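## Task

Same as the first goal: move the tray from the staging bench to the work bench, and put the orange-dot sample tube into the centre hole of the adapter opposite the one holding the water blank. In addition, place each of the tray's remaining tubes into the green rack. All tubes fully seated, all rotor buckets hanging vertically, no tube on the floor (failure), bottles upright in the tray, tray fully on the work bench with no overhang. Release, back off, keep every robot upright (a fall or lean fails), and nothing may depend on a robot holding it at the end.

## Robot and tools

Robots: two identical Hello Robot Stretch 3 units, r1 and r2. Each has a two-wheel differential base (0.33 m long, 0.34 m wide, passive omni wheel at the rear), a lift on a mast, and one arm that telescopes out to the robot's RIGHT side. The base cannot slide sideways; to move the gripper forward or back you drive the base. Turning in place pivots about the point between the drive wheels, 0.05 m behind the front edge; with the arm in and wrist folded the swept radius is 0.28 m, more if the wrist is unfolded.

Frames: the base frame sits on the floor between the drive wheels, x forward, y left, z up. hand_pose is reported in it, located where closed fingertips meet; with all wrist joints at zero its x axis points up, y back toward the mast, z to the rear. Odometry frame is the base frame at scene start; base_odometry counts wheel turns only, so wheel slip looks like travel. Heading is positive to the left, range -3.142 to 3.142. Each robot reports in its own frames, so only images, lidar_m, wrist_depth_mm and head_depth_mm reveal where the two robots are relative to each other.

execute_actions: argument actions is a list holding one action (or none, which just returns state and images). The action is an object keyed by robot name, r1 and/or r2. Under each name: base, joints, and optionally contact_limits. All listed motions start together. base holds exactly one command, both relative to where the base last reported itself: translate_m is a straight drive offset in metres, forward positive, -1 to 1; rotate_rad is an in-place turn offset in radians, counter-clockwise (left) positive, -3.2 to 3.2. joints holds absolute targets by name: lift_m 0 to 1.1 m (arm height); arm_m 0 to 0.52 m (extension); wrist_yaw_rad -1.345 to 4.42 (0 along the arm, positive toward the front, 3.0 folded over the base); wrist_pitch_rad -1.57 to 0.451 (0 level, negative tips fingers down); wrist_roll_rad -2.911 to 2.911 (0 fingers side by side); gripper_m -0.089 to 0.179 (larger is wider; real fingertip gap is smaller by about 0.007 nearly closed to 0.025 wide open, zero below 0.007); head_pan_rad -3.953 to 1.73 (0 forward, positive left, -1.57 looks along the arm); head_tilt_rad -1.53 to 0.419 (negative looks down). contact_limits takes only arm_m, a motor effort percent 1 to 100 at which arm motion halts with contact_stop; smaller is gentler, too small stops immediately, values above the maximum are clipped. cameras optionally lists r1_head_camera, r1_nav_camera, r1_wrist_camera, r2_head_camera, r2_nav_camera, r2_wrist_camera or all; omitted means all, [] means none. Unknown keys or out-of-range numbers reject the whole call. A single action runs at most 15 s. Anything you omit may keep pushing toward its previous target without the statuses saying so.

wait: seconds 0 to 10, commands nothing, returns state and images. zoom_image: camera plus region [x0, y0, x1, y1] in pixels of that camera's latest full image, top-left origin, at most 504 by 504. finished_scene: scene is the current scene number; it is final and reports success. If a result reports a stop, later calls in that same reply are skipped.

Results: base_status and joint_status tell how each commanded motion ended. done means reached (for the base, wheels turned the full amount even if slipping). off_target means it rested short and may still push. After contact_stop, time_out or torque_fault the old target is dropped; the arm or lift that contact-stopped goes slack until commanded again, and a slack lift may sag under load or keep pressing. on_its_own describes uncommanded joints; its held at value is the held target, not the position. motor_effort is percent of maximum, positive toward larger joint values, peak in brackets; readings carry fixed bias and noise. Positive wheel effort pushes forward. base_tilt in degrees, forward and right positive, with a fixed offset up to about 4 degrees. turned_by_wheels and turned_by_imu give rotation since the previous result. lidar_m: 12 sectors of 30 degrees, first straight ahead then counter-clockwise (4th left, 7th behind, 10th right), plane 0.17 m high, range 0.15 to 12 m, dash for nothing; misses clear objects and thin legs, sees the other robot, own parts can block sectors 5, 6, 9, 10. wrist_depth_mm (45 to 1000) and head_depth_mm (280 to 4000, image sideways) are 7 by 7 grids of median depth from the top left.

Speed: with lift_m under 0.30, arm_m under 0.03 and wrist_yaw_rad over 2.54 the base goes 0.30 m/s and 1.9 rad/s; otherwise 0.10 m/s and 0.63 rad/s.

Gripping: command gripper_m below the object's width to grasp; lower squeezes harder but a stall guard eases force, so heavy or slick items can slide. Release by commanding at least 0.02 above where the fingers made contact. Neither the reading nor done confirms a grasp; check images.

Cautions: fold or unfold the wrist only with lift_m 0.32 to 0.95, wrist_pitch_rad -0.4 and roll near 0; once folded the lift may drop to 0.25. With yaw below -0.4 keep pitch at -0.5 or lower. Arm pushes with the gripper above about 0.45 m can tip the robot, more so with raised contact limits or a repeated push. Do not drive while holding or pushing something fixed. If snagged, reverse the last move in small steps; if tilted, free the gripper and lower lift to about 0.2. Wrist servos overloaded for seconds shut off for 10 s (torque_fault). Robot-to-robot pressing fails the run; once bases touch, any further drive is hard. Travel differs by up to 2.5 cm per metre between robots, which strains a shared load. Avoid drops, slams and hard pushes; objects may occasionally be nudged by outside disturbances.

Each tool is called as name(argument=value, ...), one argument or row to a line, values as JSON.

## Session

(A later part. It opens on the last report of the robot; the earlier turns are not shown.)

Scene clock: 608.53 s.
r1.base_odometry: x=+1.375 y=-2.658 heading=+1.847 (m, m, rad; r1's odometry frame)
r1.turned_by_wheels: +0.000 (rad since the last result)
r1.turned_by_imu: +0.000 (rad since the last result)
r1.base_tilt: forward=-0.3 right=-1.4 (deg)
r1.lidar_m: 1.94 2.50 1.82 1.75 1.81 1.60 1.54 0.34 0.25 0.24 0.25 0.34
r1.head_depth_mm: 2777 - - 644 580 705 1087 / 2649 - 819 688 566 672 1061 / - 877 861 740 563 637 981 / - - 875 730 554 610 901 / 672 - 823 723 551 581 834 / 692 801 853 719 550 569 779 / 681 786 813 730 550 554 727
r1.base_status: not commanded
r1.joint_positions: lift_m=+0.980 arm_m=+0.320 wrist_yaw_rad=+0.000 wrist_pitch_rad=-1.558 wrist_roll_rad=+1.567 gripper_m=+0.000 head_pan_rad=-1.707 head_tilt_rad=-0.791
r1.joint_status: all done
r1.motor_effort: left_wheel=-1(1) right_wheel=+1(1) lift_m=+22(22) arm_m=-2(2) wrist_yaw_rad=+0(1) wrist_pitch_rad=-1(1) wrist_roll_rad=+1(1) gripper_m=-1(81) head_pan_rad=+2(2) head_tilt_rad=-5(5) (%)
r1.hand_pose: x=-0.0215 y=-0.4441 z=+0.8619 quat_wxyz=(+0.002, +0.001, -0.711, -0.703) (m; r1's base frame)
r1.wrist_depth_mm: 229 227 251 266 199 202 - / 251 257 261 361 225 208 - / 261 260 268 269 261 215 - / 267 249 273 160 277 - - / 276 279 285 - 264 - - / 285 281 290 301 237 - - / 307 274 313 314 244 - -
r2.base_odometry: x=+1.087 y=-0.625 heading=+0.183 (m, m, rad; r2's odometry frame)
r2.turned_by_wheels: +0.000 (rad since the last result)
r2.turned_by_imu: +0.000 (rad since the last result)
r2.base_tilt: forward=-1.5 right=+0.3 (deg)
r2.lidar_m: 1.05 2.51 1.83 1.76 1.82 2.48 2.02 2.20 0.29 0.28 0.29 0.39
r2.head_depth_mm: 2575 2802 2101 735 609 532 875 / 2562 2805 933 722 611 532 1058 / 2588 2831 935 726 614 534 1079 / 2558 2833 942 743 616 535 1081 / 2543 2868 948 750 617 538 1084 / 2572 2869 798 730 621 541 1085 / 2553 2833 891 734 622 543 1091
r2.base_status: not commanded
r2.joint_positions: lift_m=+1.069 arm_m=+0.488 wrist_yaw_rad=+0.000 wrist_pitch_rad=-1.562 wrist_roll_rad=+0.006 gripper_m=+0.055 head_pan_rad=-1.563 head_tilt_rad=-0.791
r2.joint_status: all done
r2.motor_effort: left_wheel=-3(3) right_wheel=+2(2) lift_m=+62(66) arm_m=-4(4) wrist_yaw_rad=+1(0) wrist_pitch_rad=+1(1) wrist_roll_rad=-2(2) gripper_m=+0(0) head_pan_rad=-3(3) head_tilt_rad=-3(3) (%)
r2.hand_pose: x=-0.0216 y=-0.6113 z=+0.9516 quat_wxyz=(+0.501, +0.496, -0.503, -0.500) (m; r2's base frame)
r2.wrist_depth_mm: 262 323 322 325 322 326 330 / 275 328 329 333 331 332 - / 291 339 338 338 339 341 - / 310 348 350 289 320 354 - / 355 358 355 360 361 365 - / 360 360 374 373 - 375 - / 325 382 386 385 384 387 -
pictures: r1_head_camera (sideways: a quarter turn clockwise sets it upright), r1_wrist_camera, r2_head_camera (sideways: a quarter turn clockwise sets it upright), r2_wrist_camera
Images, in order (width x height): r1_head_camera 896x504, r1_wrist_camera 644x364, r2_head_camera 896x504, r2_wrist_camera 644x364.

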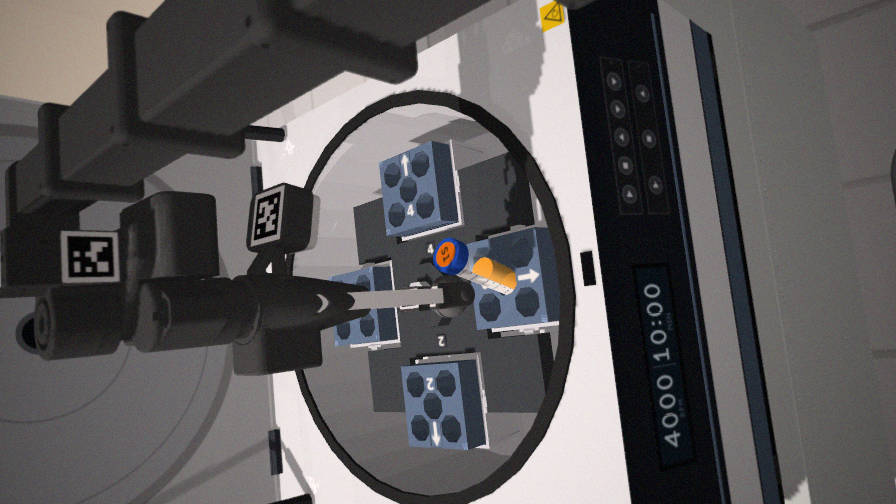

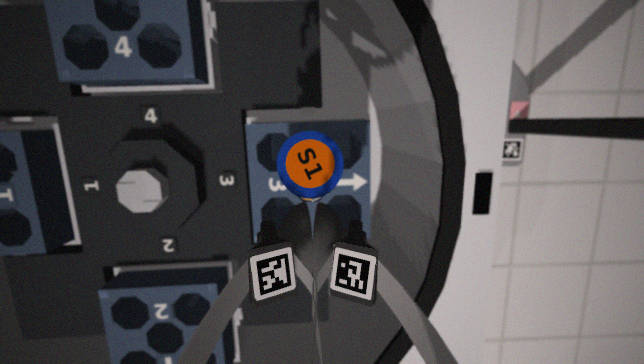

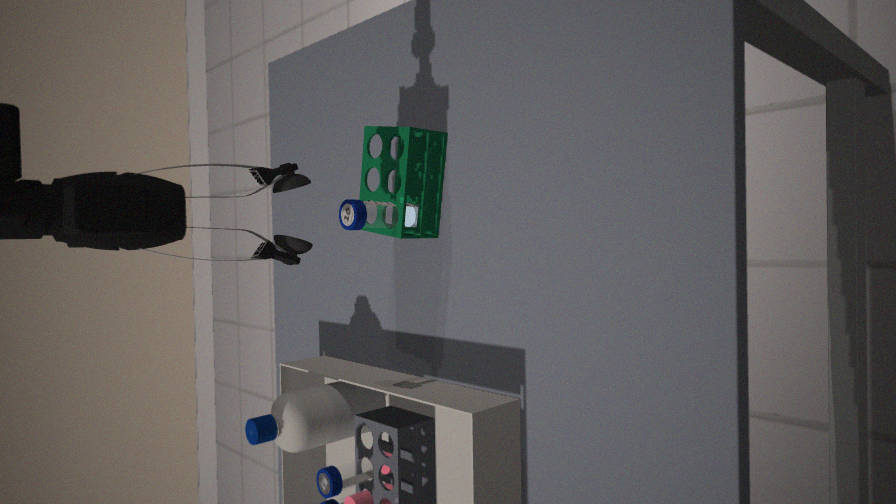

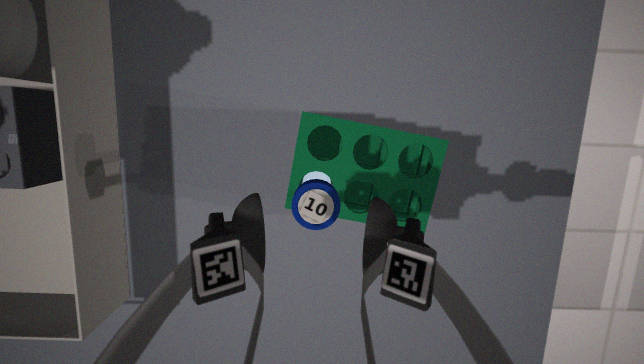

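execute_actions(
  actions=[
    {"r1":{"joints":{"lift_m":1.0}},"r2":{"joints":{"arm_m":0.0,"lift_m":1.09}}},
  ],
  cameras=[],
)

execute_actions(
  actions=[
    {"r1":{"base":{"translate_m":-0.036}}},
  ],
  cameras=["r1_wrist_camera"],
)

execute_actions(
  actions=[
    {"r1":{"joints":{"lift_m":0.89}}},
  ],
  cameras=["r1_wrist_camera","r1_head_camera"],
)

Scene clock: 623.13 s.
r1.base_odometry: x=+1.375 y=-2.658 heading=+1.847 (m, m, rad; r1's odometry frame)
r1.turned_by_wheels: +0.000 (rad since the last result)
r1.turned_by_imu: +0.002 (rad since the last result)
r1.base_tilt: forward=-0.1 right=-1.4 (deg)
r1.lidar_m: 1.94 2.49 1.82 1.75 1.81 1.60 1.54 0.34 0.25 0.24 0.25 0.34
r1.head_depth_mm: 2703 - - 1705 580 704 1087 / - 2632 854 696 567 669 1070 / - 847 850 737 564 638 977 / - 844 878 727 554 608 905 / - - 851 723 550 581 833 / 694 796 851 718 550 566 780 / 680 788 813 729 549 556 728
r1.base_status: not commanded
r1.joint_positions: lift_m=+1.000 arm_m=+0.320 wrist_yaw_rad=+0.000 wrist_pitch_rad=-1.558 wrist_roll_rad=+1.567 gripper_m=+0.000 head_pan_rad=-1.707 head_tilt_rad=-0.791
r1.joint_status: all done
r1.motor_effort: left_wheel=-1(1) right_wheel=+1(1) lift_m=+22(21) arm_m=-2(3) wrist_yaw_rad=+1(0) wrist_pitch_rad=-1(1) wrist_roll_rad=+1(1) gripper_m=-2(2) head_pan_rad=+3(2) head_tilt_rad=-5(4) (%)
r1.hand_pose: x=-0.0215 y=-0.4441 z=+0.8819 quat_wxyz=(+0.002, +0.001, -0.711, -0.703) (m; r1's base frame)
r1.wrist_depth_mm: 263 244 272 290 217 - - / 270 275 278 386 228 - - / 280 281 284 289 260 236 - / 278 270 282 270 277 - - / 296 300 305 - 263 - - / 307 301 301 321 256 - - / 325 302 341 327 265 - -
r2.base_odometry: x=+1.087 y=-0.625 heading=+0.183 (m, m, rad; r2's odometry frame)
r2.turned_by_wheels: +0.000 (rad since the last result)
r2.turned_by_imu: +0.000 (rad since the last result)
r2.base_tilt: forward=-1.5 right=+0.3 (deg)
r2.lidar_m: 1.05 2.51 1.83 1.76 1.82 2.49 2.02 2.20 0.29 0.28 0.29 0.39
r2.head_depth_mm: - - - - - - 1055 / - - - - - - 1054 / 2656 2814 - - - - 1058 / 2537 2829 943 747 632 525 1065 / 2556 2868 950 748 619 539 1088 / 2534 2875 799 730 621 540 1089 / 2539 2866 889 733 623 541 1091
r2.base_status: not commanded
r2.joint_positions: lift_m=+1.089 arm_m=+0.002 wrist_yaw_rad=+0.000 wrist_pitch_rad=-1.561 wrist_roll_rad=+0.004 gripper_m=+0.055 head_pan_rad=-1.563 head_tilt_rad=-0.791
r2.joint_status: all done
joint sent to its limit — the command would take r2.arm_m past its lower limit, so that joint was sent only as far as its limit.
r2.motor_effort: left_wheel=-3(3) right_wheel=+2(2) lift_m=+62(63) arm_m=-4(5) wrist_yaw_rad=+0(1) wrist_pitch_rad=+1(1) wrist_roll_rad=-1(2) gripper_m=+0(0) head_pan_rad=-3(3) head_tilt_rad=-3(3) (%)
r2.hand_pose: x=-0.0216 y=-0.1248 z=+0.9716 quat_wxyz=(+0.501, +0.497, -0.503, -0.499) (m; r2's base frame)
r2.wrist_depth_mm: 338 340 339 342 343 344 - / - 910 906 910 731 373 - / - - - - - - - / - - - - - - - / - - - - - - - / - - - - - - - / - - - - - - -
pictures: none
No camera images: the call's "cameras" was empty. Leave "cameras" out to get every camera's image.

Scene clock: 624.60 s.
r1.base_odometry: x=+1.384 y=-2.692 heading=+1.847 (m, m, rad; r1's odometry frame)
r1.turned_by_wheels: +0.000 (rad since the last result)
r1.turned_by_imu: +0.000 (rad since the last result)
r1.base_tilt: forward=-0.3 right=-1.3 (deg)
r1.lidar_m: 1.97 2.49 1.82 1.75 1.81 1.56 1.51 0.34 0.25 0.24 0.25 0.34
r1.head_depth_mm: 2708 - - 1804 582 733 1093 / - 2713 2225 661 567 672 1065 / - 837 835 766 565 640 984 / - 851 866 727 553 607 910 / - - 823 720 546 583 835 / 695 797 876 740 547 569 782 / 683 787 838 768 548 555 728
r1.base_status: done
r1.joint_positions: lift_m=+1.000 arm_m=+0.320 wrist_yaw_rad=+0.000 wrist_pitch_rad=-1.558 wrist_roll_rad=+1.567 gripper_m=+0.000 head_pan_rad=-1.707 head_tilt_rad=-0.791
r1.joint_status: not commanded
r1.motor_effort: left_wheel=-1(8) right_wheel=+1(2) lift_m=+22(22) arm_m=-3(3) wrist_yaw_rad=+0(0) wrist_pitch_rad=-1(1) wrist_roll_rad=+1(1) gripper_m=-2(3) head_pan_rad=+2(2) head_tilt_rad=-5(4) (%)
r1.hand_pose: x=-0.0215 y=-0.4441 z=+0.8819 quat_wxyz=(+0.002, +0.001, -0.711, -0.703) (m; r1's base frame)
r1.wrist_depth_mm: 261 245 356 269 215 - - / 250 254 279 359 224 - - / 277 286 288 293 235 237 - / 288 289 292 183 266 - - / 278 282 303 - 276 - - / 285 309 311 323 259 - - / 331 318 303 344 266 - -
r2.base_odometry: x=+1.087 y=-0.625 heading=+0.183 (m, m, rad; r2's odometry frame)
r2.turned_by_wheels: +0.000 (rad since the last result)
r2.turned_by_imu: +0.000 (rad since the last result)
r2.base_tilt: forward=-1.5 right=+0.3 (deg)
r2.lidar_m: 1.05 2.50 1.83 1.76 1.82 2.49 2.02 2.21 0.29 0.28 0.29 0.39
r2.head_depth_mm: - - - - - - 1054 / - - - - - - 1053 / 2654 2797 - - - - 1058 / 2563 2875 945 748 632 526 1059 / 2536 2875 952 749 619 539 1088 / 2558 2862 796 730 621 540 1084 / 2549 2854 891 731 622 542 1091
r2.base_status: not commanded
r2.joint_positions: lift_m=+1.089 arm_m=+0.002 wrist_yaw_rad=+0.000 wrist_pitch_rad=-1.561 wrist_roll_rad=+0.004 gripper_m=+0.055 head_pan_rad=-1.563 head_tilt_rad=-0.791
r2.joint_status: not commanded
r2.motor_effort: left_wheel=-3(3) right_wheel=+2(2) lift_m=+62(62) arm_m=-4(4) wrist_yaw_rad=+1(0) wrist_pitch_rad=+1(0) wrist_roll_rad=-1(1) gripper_m=+0(0) head_pan_rad=-3(3) head_tilt_rad=-3(4) (%)
r2.hand_pose: x=-0.0216 y=-0.1248 z=+0.9716 quat_wxyz=(+0.501, +0.497, -0.503, -0.499) (m; r2's base frame)
r2.wrist_depth_mm: 340 343 344 344 345 346 - / - 905 939 902 742 374 - / - - - - - - - / - - - - - - - / - - - - - - - / - - - - - - - / - - - - - - -
pictures: r1_wrist_camera
Images, in order (width x height): r1_wrist_camera 644x364.

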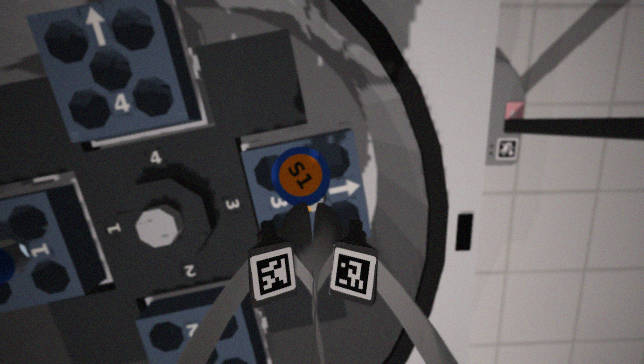

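Scene clock: 626.73 s.
r1.base_odometry: x=+1.384 y=-2.692 heading=+1.847 (m, m, rad; r1's odometry frame)
r1.turned_by_wheels: +0.000 (rad since the last result)
r1.turned_by_imu: -0.001 (rad since the last result)
r1.base_tilt: forward=-0.3 right=-1.5 (deg)
r1.lidar_m: 1.97 2.50 1.81 1.75 1.81 1.57 1.50 0.35 0.25 0.24 0.25 0.34
r1.head_depth_mm: 2782 2831 2343 - - 717 1085 / 2784 2997 - - 567 669 1065 / 727 - 830 774 563 640 988 / 712 - - 708 555 608 906 / 702 778 - 723 546 582 839 / 690 800 855 726 548 568 776 / 682 792 839 768 548 554 729
r1.base_status: not commanded
r1.joint_positions: lift_m=+0.909 arm_m=+0.320 wrist_yaw_rad=+0.000 wrist_pitch_rad=-1.554 wrist_roll_rad=+1.567 gripper_m=+0.000 head_pan_rad=-1.707 head_tilt_rad=-0.791
r1.joint_status: lift_m contact_stop (moved -0.091 of -0.110)
r1.on_its_own: lift_m is slack since a contact_stop, until your next command for it (your +0.890 is given up)
r1.motor_effort: left_wheel=+1(3) right_wheel=+0(5) lift_m=+17(20) arm_m=-3(2) wrist_yaw_rad=+0(1) wrist_pitch_rad=-3(5) wrist_roll_rad=+1(1) gripper_m=-2(6) head_pan_rad=+3(2) head_tilt_rad=-5(4) (%)
r1.hand_pose: x=-0.0215 y=-0.4451 z=+0.7909 quat_wxyz=(+0.002, +0.001, -0.713, -0.702) (m; r1's base frame)
r1.wrist_depth_mm: 181 184 186 275 148 132 134 / 174 189 189 169 185 135 139 / 185 195 86 86 225 140 143 / 199 202 178 177 221 146 - / 186 188 209 - 252 152 - / 188 194 215 222 239 158 - / 220 222 222 229 230 163 -
r2.base_odometry: x=+1.087 y=-0.625 heading=+0.183 (m, m, rad; r2's odometry frame)
r2.turned_by_wheels: +0.000 (rad since the last result)
r2.turned_by_imu: +0.000 (rad since the last result)
r2.base_tilt: forward=-1.5 right=+0.2 (deg)
r2.lidar_m: 1.05 2.51 1.82 1.75 1.82 2.49 2.02 2.20 0.29 0.28 0.29 0.39
r2.head_depth_mm: - - - - - - 1059 / - - - - - - 1056 / 2657 2827 - - - - 1062 / 2567 2827 944 748 633 526 1064 / 2554 2889 944 747 618 538 1083 / 2555 2886 797 729 621 539 1087 / 2555 2864 891 733 622 542 1091
r2.base_status: not commanded
r2.joint_positions: lift_m=+1.089 arm_m=+0.002 wrist_yaw_rad=+0.000 wrist_pitch_rad=-1.561 wrist_roll_rad=+0.004 gripper_m=+0.055 head_pan_rad=-1.563 head_tilt_rad=-0.791
r2.joint_status: not commanded
r2.motor_effort: left_wheel=-3(3) right_wheel=+2(2) lift_m=+62(62) arm_m=-4(4) wrist_yaw_rad=-1(1) wrist_pitch_rad=+0(0) wrist_roll_rad=-2(1) gripper_m=+0(0) head_pan_rad=-3(3) head_tilt_rad=-2(2) (%)
r2.hand_pose: x=-0.0216 y=-0.1248 z=+0.9716 quat_wxyz=(+0.501, +0.497, -0.503, -0.499) (m; r2's base frame)
r2.wrist_depth_mm: 340 341 343 344 342 345 - / - 921 924 911 739 375 - / - - - - - - - / - - - - - - - / - - - - - - - / - - - - - - - / - - - - - - -
pictures: r1_head_camera (sideways: a quarter turn clockwise sets it upright), r1_wrist_camera
Images, in order (width x height): r1_head_camera 896x504, r1_wrist_camera 644x364.

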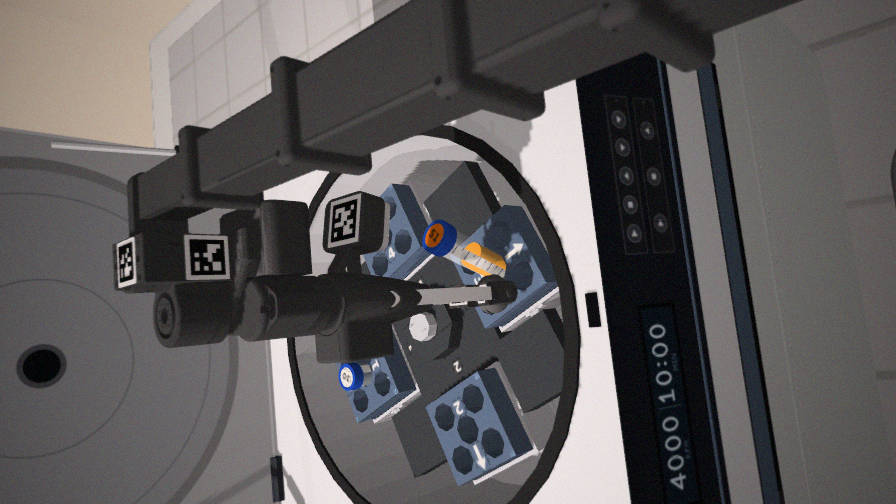

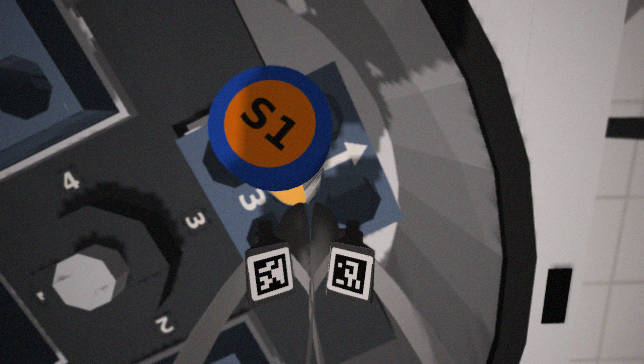

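execute_actions(
  actions=[
    {"r1":{"joints":{"lift_m":1.0}}},
  ],
  cameras=["r1_wrist_camera","r1_head_camera"],
)

wait(
  seconds=2,
)

Scene clock: 634.17 s.
r1.base_odometry: x=+1.384 y=-2.692 heading=+1.847 (m, m, rad; r1's odometry frame)
r1.turned_by_wheels: +0.000 (rad since the last result)
r1.turned_by_imu: +0.001 (rad since the last result)
r1.base_tilt: forward=-0.2 right=-1.3 (deg)
r1.lidar_m: 1.98 2.50 1.82 1.75 1.81 1.57 1.51 0.34 0.25 0.24 0.25 0.34
r1.head_depth_mm: 2712 - - 1803 583 732 1085 / - 2696 2232 663 567 669 1064 / - 837 833 776 566 640 981 / - 849 867 718 552 607 906 / - - 863 722 547 581 835 / 690 798 854 726 547 567 777 / 681 790 837 769 551 554 724
r1.base_status: not commanded
r1.joint_positions: lift_m=+1.000 arm_m=+0.320 wrist_yaw_rad=+0.000 wrist_pitch_rad=-1.553 wrist_roll_rad=+1.567 gripper_m=+0.000 head_pan_rad=-1.707 head_tilt_rad=-0.791
r1.joint_status: all done
r1.motor_effort: left_wheel=+0(0) right_wheel=+0(0) lift_m=+22(22) arm_m=-2(2) wrist_yaw_rad=+0(0) wrist_pitch_rad=-4(4) wrist_roll_rad=+1(1) gripper_m=-2(3) head_pan_rad=+3(2) head_tilt_rad=-6(5) (%)
r1.hand_pose: x=-0.0215 y=-0.4456 z=+0.8818 quat_wxyz=(+0.002, +0.001, -0.713, -0.701) (m; r1's base frame)
r1.wrist_depth_mm: 247 276 274 275 217 - - / 258 260 280 388 224 228 - / 262 279 284 179 235 234 - / 290 290 291 275 274 - - / 288 283 303 - 284 - - / 282 312 312 324 257 - - / 318 322 300 337 268 - -
r2.base_odometry: x=+1.087 y=-0.625 heading=+0.183 (m, m, rad; r2's odometry frame)
r2.turned_by_wheels: +0.000 (rad since the last result)
r2.turned_by_imu: +0.000 (rad since the last result)
r2.base_tilt: forward=-1.5 right=+0.2 (deg)
r2.lidar_m: 1.05 2.51 1.83 1.76 1.83 2.48 2.02 2.20 0.29 0.28 0.29 0.39
r2.head_depth_mm: - - - - - - 1053 / - - - - - - 1059 / 2638 2802 - - - - 1060 / 2557 2876 948 746 633 525 1064 / 2561 2860 948 749 619 538 1083 / 2547 2857 798 729 621 540 1088 / 2555 2885 891 734 623 541 1096
r2.base_status: not commanded
r2.joint_positions: lift_m=+1.089 arm_m=+0.002 wrist_yaw_rad=+0.000 wrist_pitch_rad=-1.561 wrist_roll_rad=+0.004 gripper_m=+0.055 head_pan_rad=-1.563 head_tilt_rad=-0.791
r2.joint_status: not commanded
r2.motor_effort: left_wheel=-3(3) right_wheel=+2(2) lift_m=+62(62) arm_m=-4(4) wrist_yaw_rad=+0(1) wrist_pitch_rad=+1(0) wrist_roll_rad=-1(1) gripper_m=+0(1) head_pan_rad=-3(3) head_tilt_rad=-3(3) (%)
r2.hand_pose: x=-0.0216 y=-0.1248 z=+0.9716 quat_wxyz=(+0.501, +0.497, -0.503, -0.499) (m; r2's base frame)
r2.wrist_depth_mm: 338 344 340 342 343 348 - / - 920 932 919 744 378 - / - - - - - - - / - - - - - - - / - - - - - - - / - - - - - - - / - - - - - - -
pictures: r1_head_camera (sideways: a quarter turn clockwise sets it upright), r1_wrist_camera
Images, in order (width x height): r1_head_camera 896x504, r1_wrist_camera 644x364.

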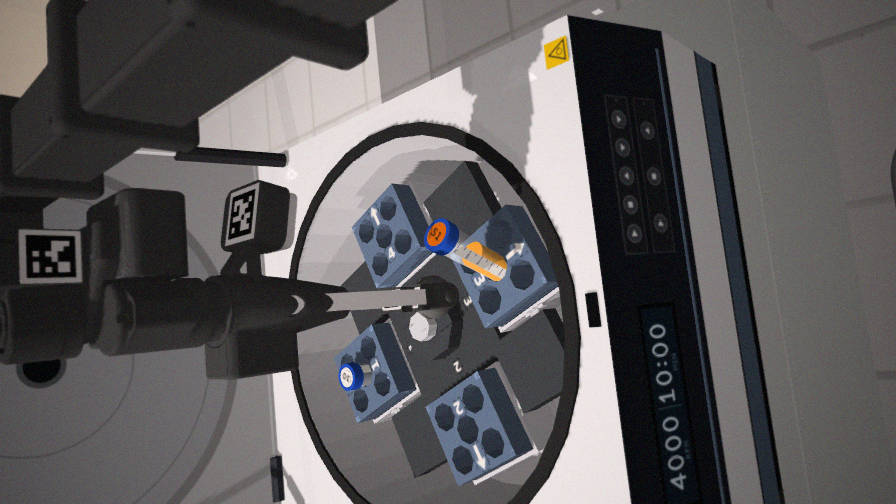

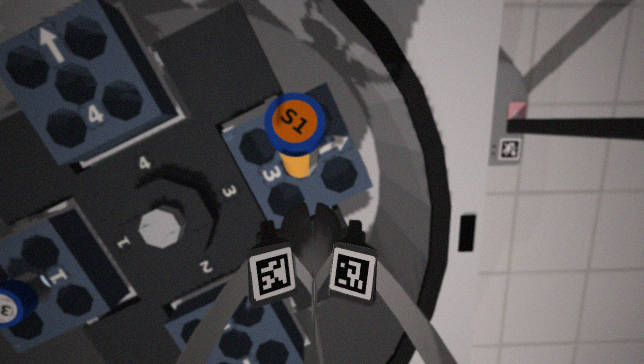

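Scene clock: 636.17 s.
r1.base_odometry: x=+1.384 y=-2.692 heading=+1.847 (m, m, rad; r1's odometry frame)
r1.turned_by_wheels: +0.000 (rad since the last result)
r1.turned_by_imu: +0.000 (rad since the last result)
r1.base_tilt: forward=-0.2 right=-1.3 (deg)
r1.lidar_m: 1.97 2.50 1.82 1.75 1.81 1.56 1.50 0.34 0.25 0.24 0.25 0.34
r1.head_depth_mm: 2631 - - 1815 582 731 1091 / - 2706 2204 662 569 669 1063 / - 838 831 774 564 638 982 / - 846 864 712 553 608 907 / - - 863 724 547 579 838 / 692 795 857 726 547 568 779 / 684 786 837 775 548 554 728
r1.base_status: not commanded
r1.joint_positions: lift_m=+1.000 arm_m=+0.320 wrist_yaw_rad=+0.000 wrist_pitch_rad=-1.553 wrist_roll_rad=+1.567 gripper_m=+0.000 head_pan_rad=-1.707 head_tilt_rad=-0.791
r1.joint_status: all done
r1.motor_effort: left_wheel=+0(0) right_wheel=+1(0) lift_m=+22(22) arm_m=-2(2) wrist_yaw_rad=-1(0) wrist_pitch_rad=-4(4) wrist_roll_rad=+1(1) gripper_m=-2(3) head_pan_rad=+2(2) head_tilt_rad=-4(5) (%)
r1.hand_pose: x=-0.0215 y=-0.4456 z=+0.8818 quat_wxyz=(+0.002, +0.001, -0.713, -0.701) (m; r1's base frame)
r1.wrist_depth_mm: 247 277 274 275 216 - - / 258 261 278 391 224 229 - / 262 279 285 179 234 234 - / 290 291 290 273 273 - - / 288 281 302 - 283 - - / 282 310 313 324 257 - - / 318 320 301 338 268 - -
r2.base_odometry: x=+1.087 y=-0.625 heading=+0.183 (m, m, rad; r2's odometry frame)
r2.turned_by_wheels: +0.000 (rad since the last result)
r2.turned_by_imu: +0.000 (rad since the last result)
r2.base_tilt: forward=-1.5 right=+0.2 (deg)
r2.lidar_m: 1.05 2.50 1.83 1.76 1.82 2.47 2.02 2.20 0.29 0.28 0.29 0.39
r2.head_depth_mm: - - - - - - 1059 / - - - - - - 1054 / 2625 2804 - - - - 1059 / 2541 2847 944 746 631 525 1066 / 2569 2875 949 750 618 538 1082 / 2563 2856 796 730 621 540 1083 / 2557 2874 895 734 623 542 1093
r2.base_status: not commanded
r2.joint_positions: lift_m=+1.089 arm_m=+0.002 wrist_yaw_rad=+0.000 wrist_pitch_rad=-1.561 wrist_roll_rad=+0.004 gripper_m=+0.055 head_pan_rad=-1.563 head_tilt_rad=-0.791
r2.joint_status: not commanded
r2.motor_effort: left_wheel=-3(3) right_wheel=+2(2) lift_m=+62(62) arm_m=-4(4) wrist_yaw_rad=+0(1) wrist_pitch_rad=+0(0) wrist_roll_rad=-1(1) gripper_m=+0(1) head_pan_rad=-3(3) head_tilt_rad=-2(3) (%)
r2.hand_pose: x=-0.0216 y=-0.1248 z=+0.9716 quat_wxyz=(+0.501, +0.497, -0.503, -0.499) (m; r2's base frame)
r2.wrist_depth_mm: 342 338 343 344 343 347 - / - 905 920 899 732 377 - / - - - - - - - / - - - - - - - / - - - - - - - / - - - - - - - / - - - - - - -
wait: 2.00 s; at rest by 0.27 s
pictures: r1_head_camera (sideways: a quarter turn clockwise sets it upright), r1_nav_camera (sideways: a quarter turn counterclockwise sets it upright), r1_wrist_camera, r2_head_camera (sideways: a quarter turn clockwise sets it upright), r2_nav_camera (sideways: a quarter turn counterclockwise sets it upright), r2_wrist_camera
Images, in order (width x height): r1_head_camera 896x504, r1_nav_camera 672x504, r1_wrist_camera 644x364, r2_head_camera 896x504, r2_nav_camera 672x504, r2_wrist_camera 644x364.

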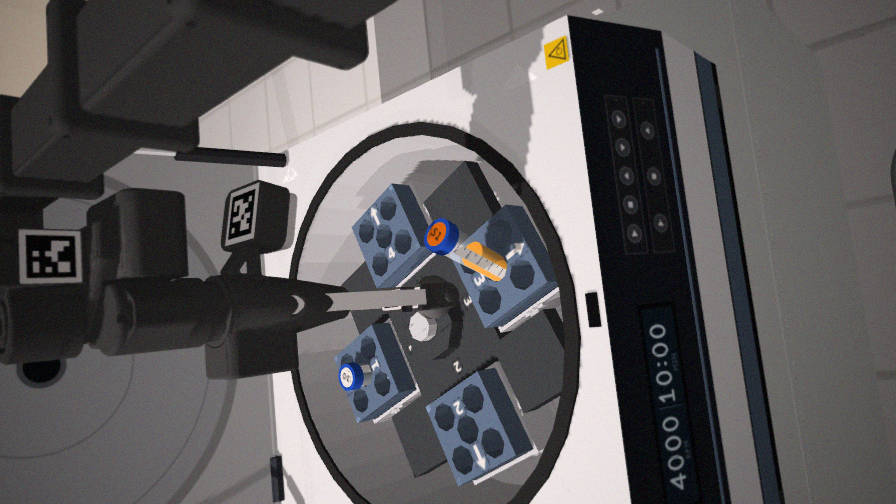

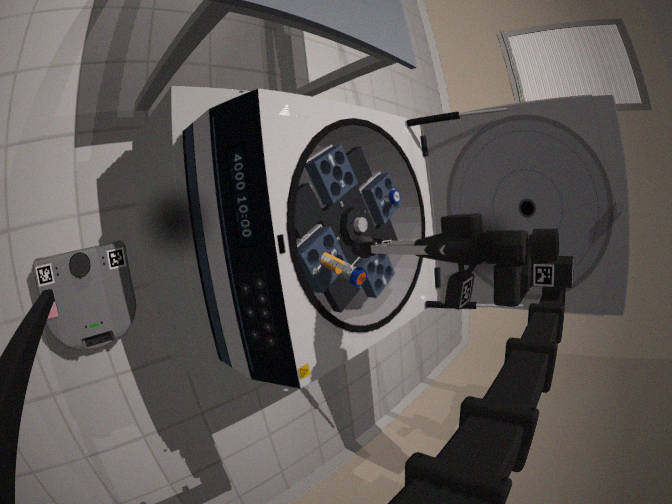

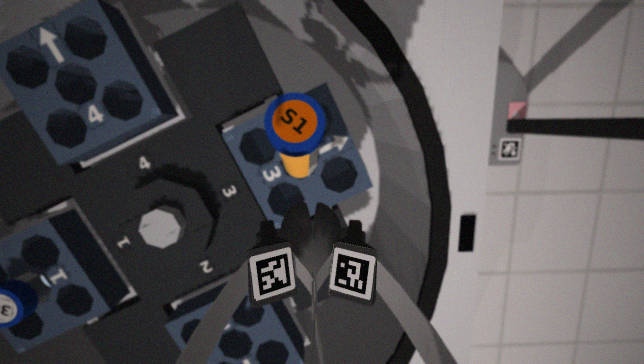

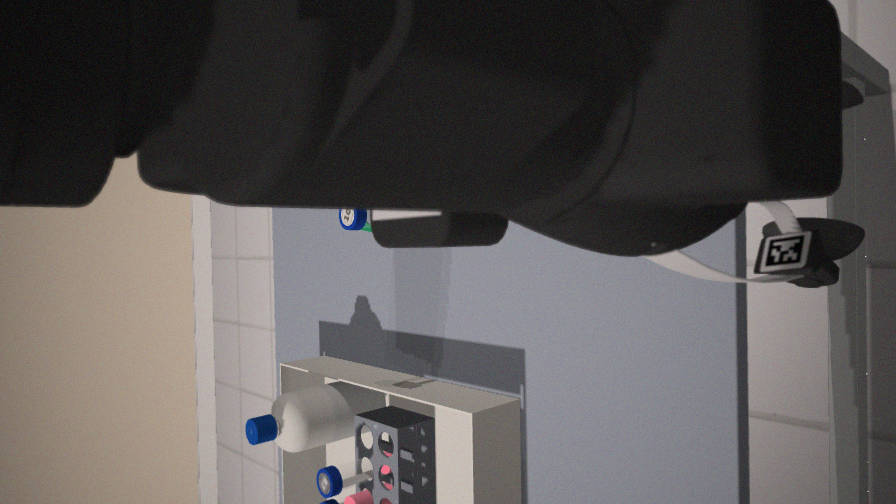

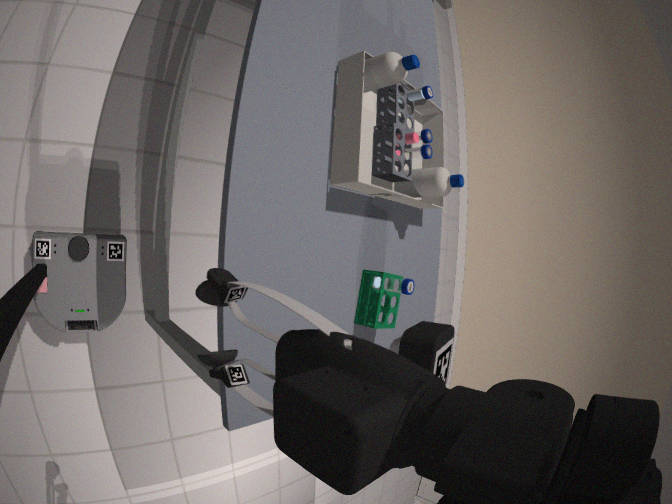

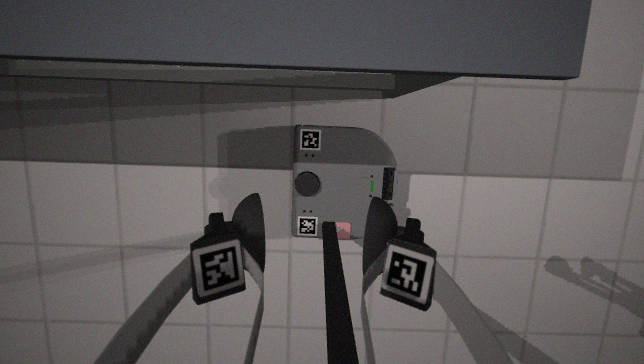

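execute_actions(
  actions=[
    {"r1":{"base":{"translate_m":-0.055},"joints":{"arm_m":0.33}}},
  ],
  cameras=["r1_wrist_camera","r1_head_camera"],
)

execute_actions(
  actions=[
    {"r1":{"joints":{"lift_m":0.965}}},
  ],
  cameras=["r1_wrist_camera","r1_head_camera"],
)

Scene clock: 644.53 s.
r1.base_odometry: x=+1.400 y=-2.745 heading=+1.847 (m, m, rad; r1's odometry frame)
r1.turned_by_wheels: +0.000 (rad since the last result)
r1.turned_by_imu: +0.001 (rad since the last result)
r1.base_tilt: forward=-0.2 right=-1.5 (deg)
r1.lidar_m: 2.02 2.49 1.83 1.75 1.81 1.50 1.45 0.34 0.25 0.24 0.25 0.34
r1.head_depth_mm: 2631 - - 1790 1496 762 1101 / - 2703 2227 1733 572 704 1068 / - 2816 854 680 565 638 980 / - - 844 745 553 610 906 / - - 866 719 550 581 839 / 690 798 874 722 545 569 780 / 682 786 845 712 545 555 730
r1.base_status: done
r1.joint_positions: lift_m=+1.000 arm_m=+0.330 wrist_yaw_rad=+0.000 wrist_pitch_rad=-1.553 wrist_roll_rad=+1.567 gripper_m=+0.000 head_pan_rad=-1.707 head_tilt_rad=-0.791
r1.joint_status: all done
r1.motor_effort: left_wheel=+0(6) right_wheel=+1(3) lift_m=+22(22) arm_m=+4(7) wrist_yaw_rad=+0(0) wrist_pitch_rad=-4(4) wrist_roll_rad=+1(1) gripper_m=-2(1) head_pan_rad=+2(2) head_tilt_rad=-4(5) (%)
r1.hand_pose: x=-0.0215 y=-0.4549 z=+0.8818 quat_wxyz=(+0.002, +0.001, -0.713, -0.701) (m; r1's base frame)
r1.wrist_depth_mm: 230 257 224 213 217 221 - / 291 328 378 256 223 228 - / 257 275 286 404 230 234 - / 272 277 295 268 243 - - / 296 302 302 - 286 - - / 305 305 294 325 277 - - / 289 318 319 332 321 - -
r2.base_odometry: x=+1.087 y=-0.625 heading=+0.183 (m, m, rad; r2's odometry frame)
r2.turned_by_wheels: +0.000 (rad since the last result)
r2.turned_by_imu: +0.000 (rad since the last result)
r2.base_tilt: forward=-1.5 right=+0.3 (deg)
r2.lidar_m: 1.05 2.51 1.83 1.76 1.82 2.48 2.02 2.20 0.29 0.28 0.29 0.39
r2.head_depth_mm: - - - - - - 1053 / - - - - - - 1055 / 2639 2798 - - - - 1061 / 2550 2856 946 745 632 525 1063 / 2585 2863 948 749 618 537 1080 / 2557 2865 797 729 620 540 1087 / 2561 2830 893 734 624 542 1090
r2.base_status: not commanded
r2.joint_positions: lift_m=+1.089 arm_m=+0.002 wrist_yaw_rad=+0.000 wrist_pitch_rad=-1.561 wrist_roll_rad=+0.004 gripper_m=+0.055 head_pan_rad=-1.563 head_tilt_rad=-0.791
r2.joint_status: not commanded
r2.motor_effort: left_wheel=-3(3) right_wheel=+2(2) lift_m=+62(62) arm_m=-4(4) wrist_yaw_rad=-1(1) wrist_pitch_rad=+0(1) wrist_roll_rad=-1(1) gripper_m=+0(0) head_pan_rad=-3(4) head_tilt_rad=-3(2) (%)
r2.hand_pose: x=-0.0216 y=-0.1248 z=+0.9716 quat_wxyz=(+0.501, +0.497, -0.503, -0.499) (m; r2's base frame)
r2.wrist_depth_mm: 341 342 341 342 343 341 - / - 909 927 896 737 375 - / - - - - - - - / - - - - - - - / - - - - - - - / - - - - - - - / - - - - - - -
pictures: r1_head_camera (sideways: a quarter turn clockwise sets it upright), r1_wrist_camera
Images, in order (width x height): r1_head_camera 896x504, r1_wrist_camera 644x364.

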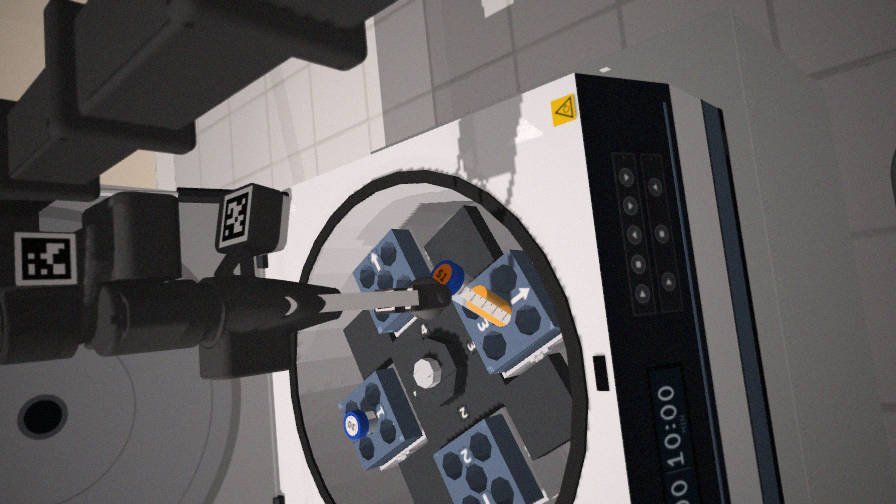

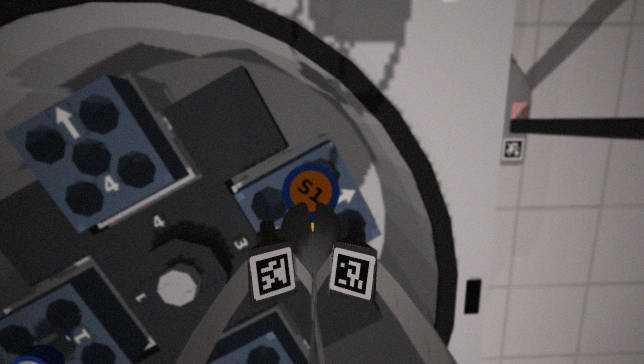

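Scene clock: 645.67 s.
r1.base_odometry: x=+1.400 y=-2.745 heading=+1.847 (m, m, rad; r1's odometry frame)
r1.turned_by_wheels: +0.000 (rad since the last result)
r1.turned_by_imu: +0.000 (rad since the last result)
r1.base_tilt: forward=-0.3 right=-1.4 (deg)
r1.lidar_m: 2.03 2.49 1.82 1.74 1.82 1.51 1.45 0.34 0.25 0.24 0.25 0.34
r1.head_depth_mm: 2759 2810 - 1693 1488 765 1106 / 2743 - 2139 1701 572 703 1071 / 731 1759 1001 680 565 639 978 / - - 837 746 553 612 903 / 678 - - 722 550 583 838 / 692 800 870 724 546 569 782 / 682 788 847 711 544 556 727
r1.base_status: not commanded
r1.joint_positions: lift_m=+0.965 arm_m=+0.330 wrist_yaw_rad=+0.000 wrist_pitch_rad=-1.554 wrist_roll_rad=+1.567 gripper_m=+0.000 head_pan_rad=-1.707 head_tilt_rad=-0.791
r1.joint_status: all done
r1.motor_effort: left_wheel=+0(0) right_wheel=+1(1) lift_m=+13(19) arm_m=+3(4) wrist_yaw_rad=+0(0) wrist_pitch_rad=-3(4) wrist_roll_rad=+1(1) gripper_m=-1(2) head_pan_rad=+2(3) head_tilt_rad=-4(6) (%)
r1.hand_pose: x=-0.0215 y=-0.4545 z=+0.8474 quat_wxyz=(+0.002, +0.001, -0.713, -0.701) (m; r1's base frame)
r1.wrist_depth_mm: 231 257 224 181 184 187 - / 261 305 266 254 189 193 - / 222 247 253 368 196 200 - / 232 250 258 161 241 206 - / 245 266 267 - 263 213 - / 270 253 260 286 276 220 - / 258 281 288 291 295 229 -
r2.base_odometry: x=+1.087 y=-0.625 heading=+0.183 (m, m, rad; r2's odometry frame)
r2.turned_by_wheels: +0.000 (rad since the last result)
r2.turned_by_imu: +0.000 (rad since the last result)
r2.base_tilt: forward=-1.6 right=+0.3 (deg)
r2.lidar_m: 1.05 2.51 1.83 1.76 1.83 2.48 2.01 2.20 0.29 0.28 0.29 0.39
r2.head_depth_mm: - - - - - - 1057 / - - - - - - 1055 / 2644 2826 - - - - 1060 / 2564 2855 944 747 632 526 1063 / 2553 2867 949 750 619 538 1085 / 2538 2843 797 731 621 539 1087 / 2568 2848 892 734 624 542 1090
r2.base_status: not commanded
r2.joint_positions: lift_m=+1.089 arm_m=+0.002 wrist_yaw_rad=+0.000 wrist_pitch_rad=-1.561 wrist_roll_rad=+0.004 gripper_m=+0.055 head_pan_rad=-1.563 head_tilt_rad=-0.791
r2.joint_status: not commanded
r2.motor_effort: left_wheel=-3(3) right_wheel=+2(2) lift_m=+62(62) arm_m=-4(4) wrist_yaw_rad=+0(0) wrist_pitch_rad=+0(0) wrist_roll_rad=-1(1) gripper_m=+0(0) head_pan_rad=-3(4) head_tilt_rad=-3(3) (%)
r2.hand_pose: x=-0.0216 y=-0.1248 z=+0.9716 quat_wxyz=(+0.501, +0.497, -0.503, -0.499) (m; r2's base frame)
r2.wrist_depth_mm: 341 342 340 341 345 344 - / - 909 924 925 739 378 - / - - - - - - - / - - - - - - - / - - - - - - - / - - - - - - - / - - - - - - -
pictures: r1_head_camera (sideways: a quarter turn clockwise sets it upright), r1_wrist_camera
Images, in order (width x height): r1_head_camera 896x504, r1_wrist_camera 644x364.

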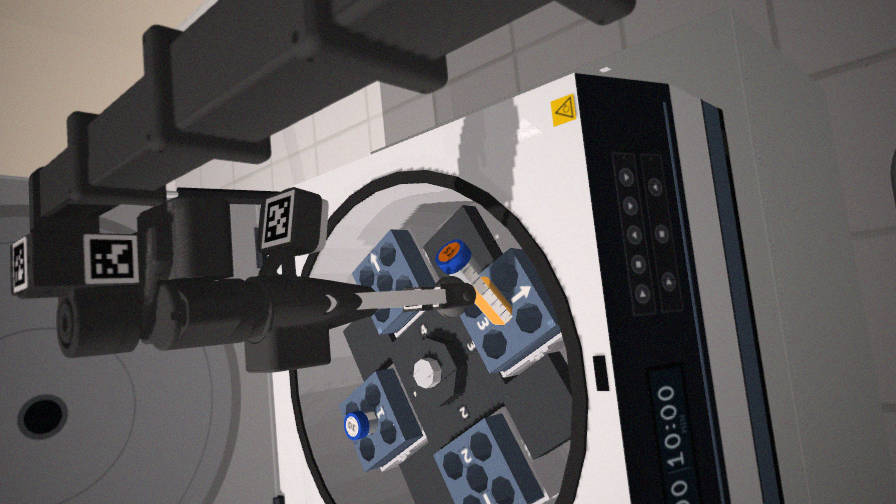

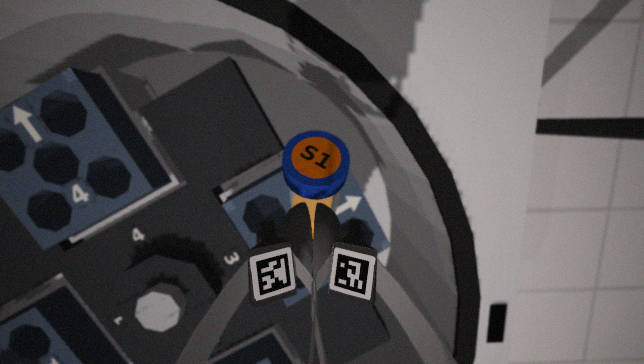

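execute_actions(
  actions=[
    {"r1":{"joints":{"lift_m":0.99,"gripper_m":0.06}}},
  ],
  cameras=[],
)

execute_actions(
  actions=[
    {"r1":{"base":{"translate_m":-0.02},"joints":{"lift_m":0.95}}},
  ],
  cameras=["r1_wrist_camera","r1_head_camera"],
)

Scene clock: 657.80 s.
r1.base_odometry: x=+1.400 y=-2.745 heading=+1.847 (m, m, rad; r1's odometry frame)
r1.turned_by_wheels: +0.000 (rad since the last result)
r1.turned_by_imu: +0.001 (rad since the last result)
r1.base_tilt: forward=-0.2 right=-1.4 (deg)
r1.lidar_m: 2.03 2.49 1.82 1.75 1.81 1.51 1.45 0.35 0.25 0.24 0.25 0.34
r1.head_depth_mm: 2681 - - 1796 1501 760 1107 / 2662 - 2240 1746 571 704 1069 / - 2715 847 679 566 640 985 / - - 839 748 551 608 905 / - - 864 724 550 581 838 / 692 799 878 723 545 569 778 / 681 787 842 712 544 556 731
r1.base_status: not commanded
r1.joint_positions: lift_m=+0.990 arm_m=+0.330 wrist_yaw_rad=+0.000 wrist_pitch_rad=-1.554 wrist_roll_rad=+1.567 gripper_m=+0.060 head_pan_rad=-1.707 head_tilt_rad=-0.791
r1.joint_status: all done
r1.motor_effort: left_wheel=+0(0) right_wheel=+1(1) lift_m=+22(21) arm_m=+3(4) wrist_yaw_rad=+0(0) wrist_pitch_rad=-3(3) wrist_roll_rad=+1(1) gripper_m=+1(80) head_pan_rad=+3(2) head_tilt_rad=-5(4) (%)
r1.hand_pose: x=-0.0215 y=-0.4545 z=+0.8718 quat_wxyz=(+0.002, +0.001, -0.713, -0.701) (m; r1's base frame)
r1.wrist_depth_mm: 230 256 225 204 207 211 - / 290 323 373 253 213 217 - / 247 264 278 396 220 224 - / 257 268 287 226 237 - - / 286 289 289 274 236 - - / 294 293 308 309 311 - - / 280 305 314 318 288 - -
r2.base_odometry: x=+1.087 y=-0.625 heading=+0.183 (m, m, rad; r2's odometry frame)
r2.turned_by_wheels: +0.000 (rad since the last result)
r2.turned_by_imu: +0.000 (rad since the last result)
r2.base_tilt: forward=-1.5 right=+0.2 (deg)
r2.lidar_m: 1.05 2.51 1.83 1.76 1.82 2.48 2.02 2.20 0.29 0.28 0.29 0.39
r2.head_depth_mm: - - - - - - 1057 / - - - - - - 1057 / 2656 2823 - - - - 1060 / 2535 2854 945 746 633 525 1065 / 2579 2877 949 750 618 539 1083 / 2568 2879 799 731 621 540 1086 / 2556 2870 892 732 623 542 1087
r2.base_status: not commanded
r2.joint_positions: lift_m=+1.089 arm_m=+0.002 wrist_yaw_rad=+0.000 wrist_pitch_rad=-1.561 wrist_roll_rad=+0.004 gripper_m=+0.055 head_pan_rad=-1.563 head_tilt_rad=-0.791
r2.joint_status: not commanded
r2.motor_effort: left_wheel=-3(3) right_wheel=+2(2) lift_m=+62(62) arm_m=-4(4) wrist_yaw_rad=+0(1) wrist_pitch_rad=+0(0) wrist_roll_rad=-2(1) gripper_m=+1(1) head_pan_rad=-3(3) head_tilt_rad=-4(3) (%)
r2.hand_pose: x=-0.0216 y=-0.1248 z=+0.9716 quat_wxyz=(+0.501, +0.497, -0.503, -0.499) (m; r2's base frame)
r2.wrist_depth_mm: 340 342 341 346 344 347 - / - 900 918 925 742 374 - / - - - - - - - / - - - - - - - / - - - - - - - / - - - - - - - / - - - - - - -
pictures: none
No camera images: the call's "cameras" was empty. Leave "cameras" out to get every camera's image.

Scene clock: 659.43 s.
r1.base_odometry: x=+1.405 y=-2.765 heading=+1.847 (m, m, rad; r1's odometry frame)
r1.turned_by_wheels: +0.000 (rad since the last result)
r1.turned_by_imu: +0.000 (rad since the last result)
r1.base_tilt: forward=-0.3 right=-1.5 (deg)
r1.lidar_m: 2.05 2.50 1.82 1.75 1.82 1.48 1.43 0.34 0.25 0.24 0.25 0.34
r1.head_depth_mm: 2719 2766 - - 1493 1207 1123 / 2733 - - 1747 595 718 1071 / 2642 2569 2146 659 564 640 983 / 682 - 835 769 553 610 903 / 689 - - 745 550 581 836 / 694 804 872 713 545 568 779 / 682 789 846 725 542 557 729
r1.base_status: done
r1.joint_positions: lift_m=+0.950 arm_m=+0.330 wrist_yaw_rad=+0.000 wrist_pitch_rad=-1.554 wrist_roll_rad=+1.567 gripper_m=+0.060 head_pan_rad=-1.707 head_tilt_rad=-0.791
r1.joint_status: all done
r1.motor_effort: left_wheel=+0(6) right_wheel=+1(4) lift_m=+14(19) arm_m=+3(4) wrist_yaw_rad=+0(0) wrist_pitch_rad=-3(3) wrist_roll_rad=+1(1) gripper_m=+0(1) head_pan_rad=+2(3) head_tilt_rad=-4(5) (%)
r1.hand_pose: x=-0.0215 y=-0.4545 z=+0.8324 quat_wxyz=(+0.002, +0.001, -0.713, -0.701) (m; r1's base frame)
r1.wrist_depth_mm: 190 190 164 168 170 172 989 / 258 318 337 172 175 177 990 / 211 236 238 356 179 183 - / 217 240 245 254 188 190 - / 222 251 251 144 208 196 - / 257 255 235 239 296 202 - / 262 244 268 275 289 212 -
r2.base_odometry: x=+1.087 y=-0.625 heading=+0.183 (m, m, rad; r2's odometry frame)
r2.turned_by_wheels: +0.000 (rad since the last result)
r2.turned_by_imu: +0.000 (rad since the last result)
r2.base_tilt: forward=-1.5 right=+0.3 (deg)
r2.lidar_m: 1.05 2.51 1.82 1.76 1.83 2.49 2.02 2.20 0.29 0.28 0.29 0.39
r2.head_depth_mm: - - - - - - 1056 / - - - - - - 1055 / 2620 2815 - - - - 1064 / 2560 2855 945 746 631 526 1063 / 2551 2851 948 751 618 538 1088 / 2581 2862 795 731 620 540 1086 / 2568 2880 893 734 623 542 1087
r2.base_status: not commanded
r2.joint_positions: lift_m=+1.089 arm_m=+0.002 wrist_yaw_rad=+0.000 wrist_pitch_rad=-1.561 wrist_roll_rad=+0.004 gripper_m=+0.055 head_pan_rad=-1.563 head_tilt_rad=-0.791
r2.joint_status: not commanded
r2.motor_effort: left_wheel=-3(3) right_wheel=+2(2) lift_m=+62(62) arm_m=-4(4) wrist_yaw_rad=-1(1) wrist_pitch_rad=+1(0) wrist_roll_rad=-2(2) gripper_m=+0(0) head_pan_rad=-4(3) head_tilt_rad=-3(3) (%)
r2.hand_pose: x=-0.0216 y=-0.1248 z=+0.9716 quat_wxyz=(+0.501, +0.497, -0.503, -0.499) (m; r2's base frame)
r2.wrist_depth_mm: 341 339 339 344 346 344 - / - 897 932 917 738 373 - / - - - - - - - / - - - - - - - / - - - - - - - / - - - - - - - / - - - - - - -
pictures: r1_head_camera (sideways: a quarter turn clockwise sets it upright), r1_wrist_camera
Images, in order (width x height): r1_head_camera 896x504, r1_wrist_camera 644x364.

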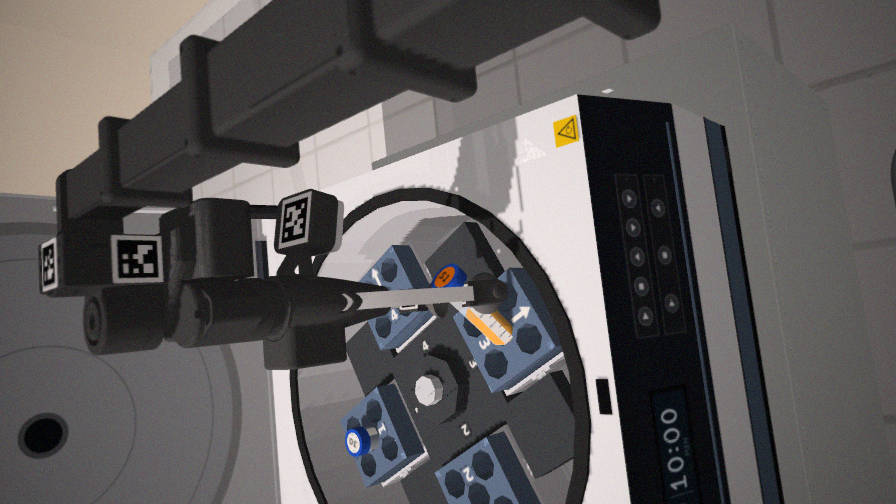

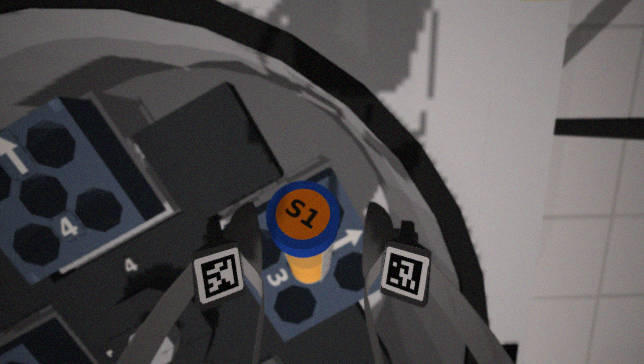

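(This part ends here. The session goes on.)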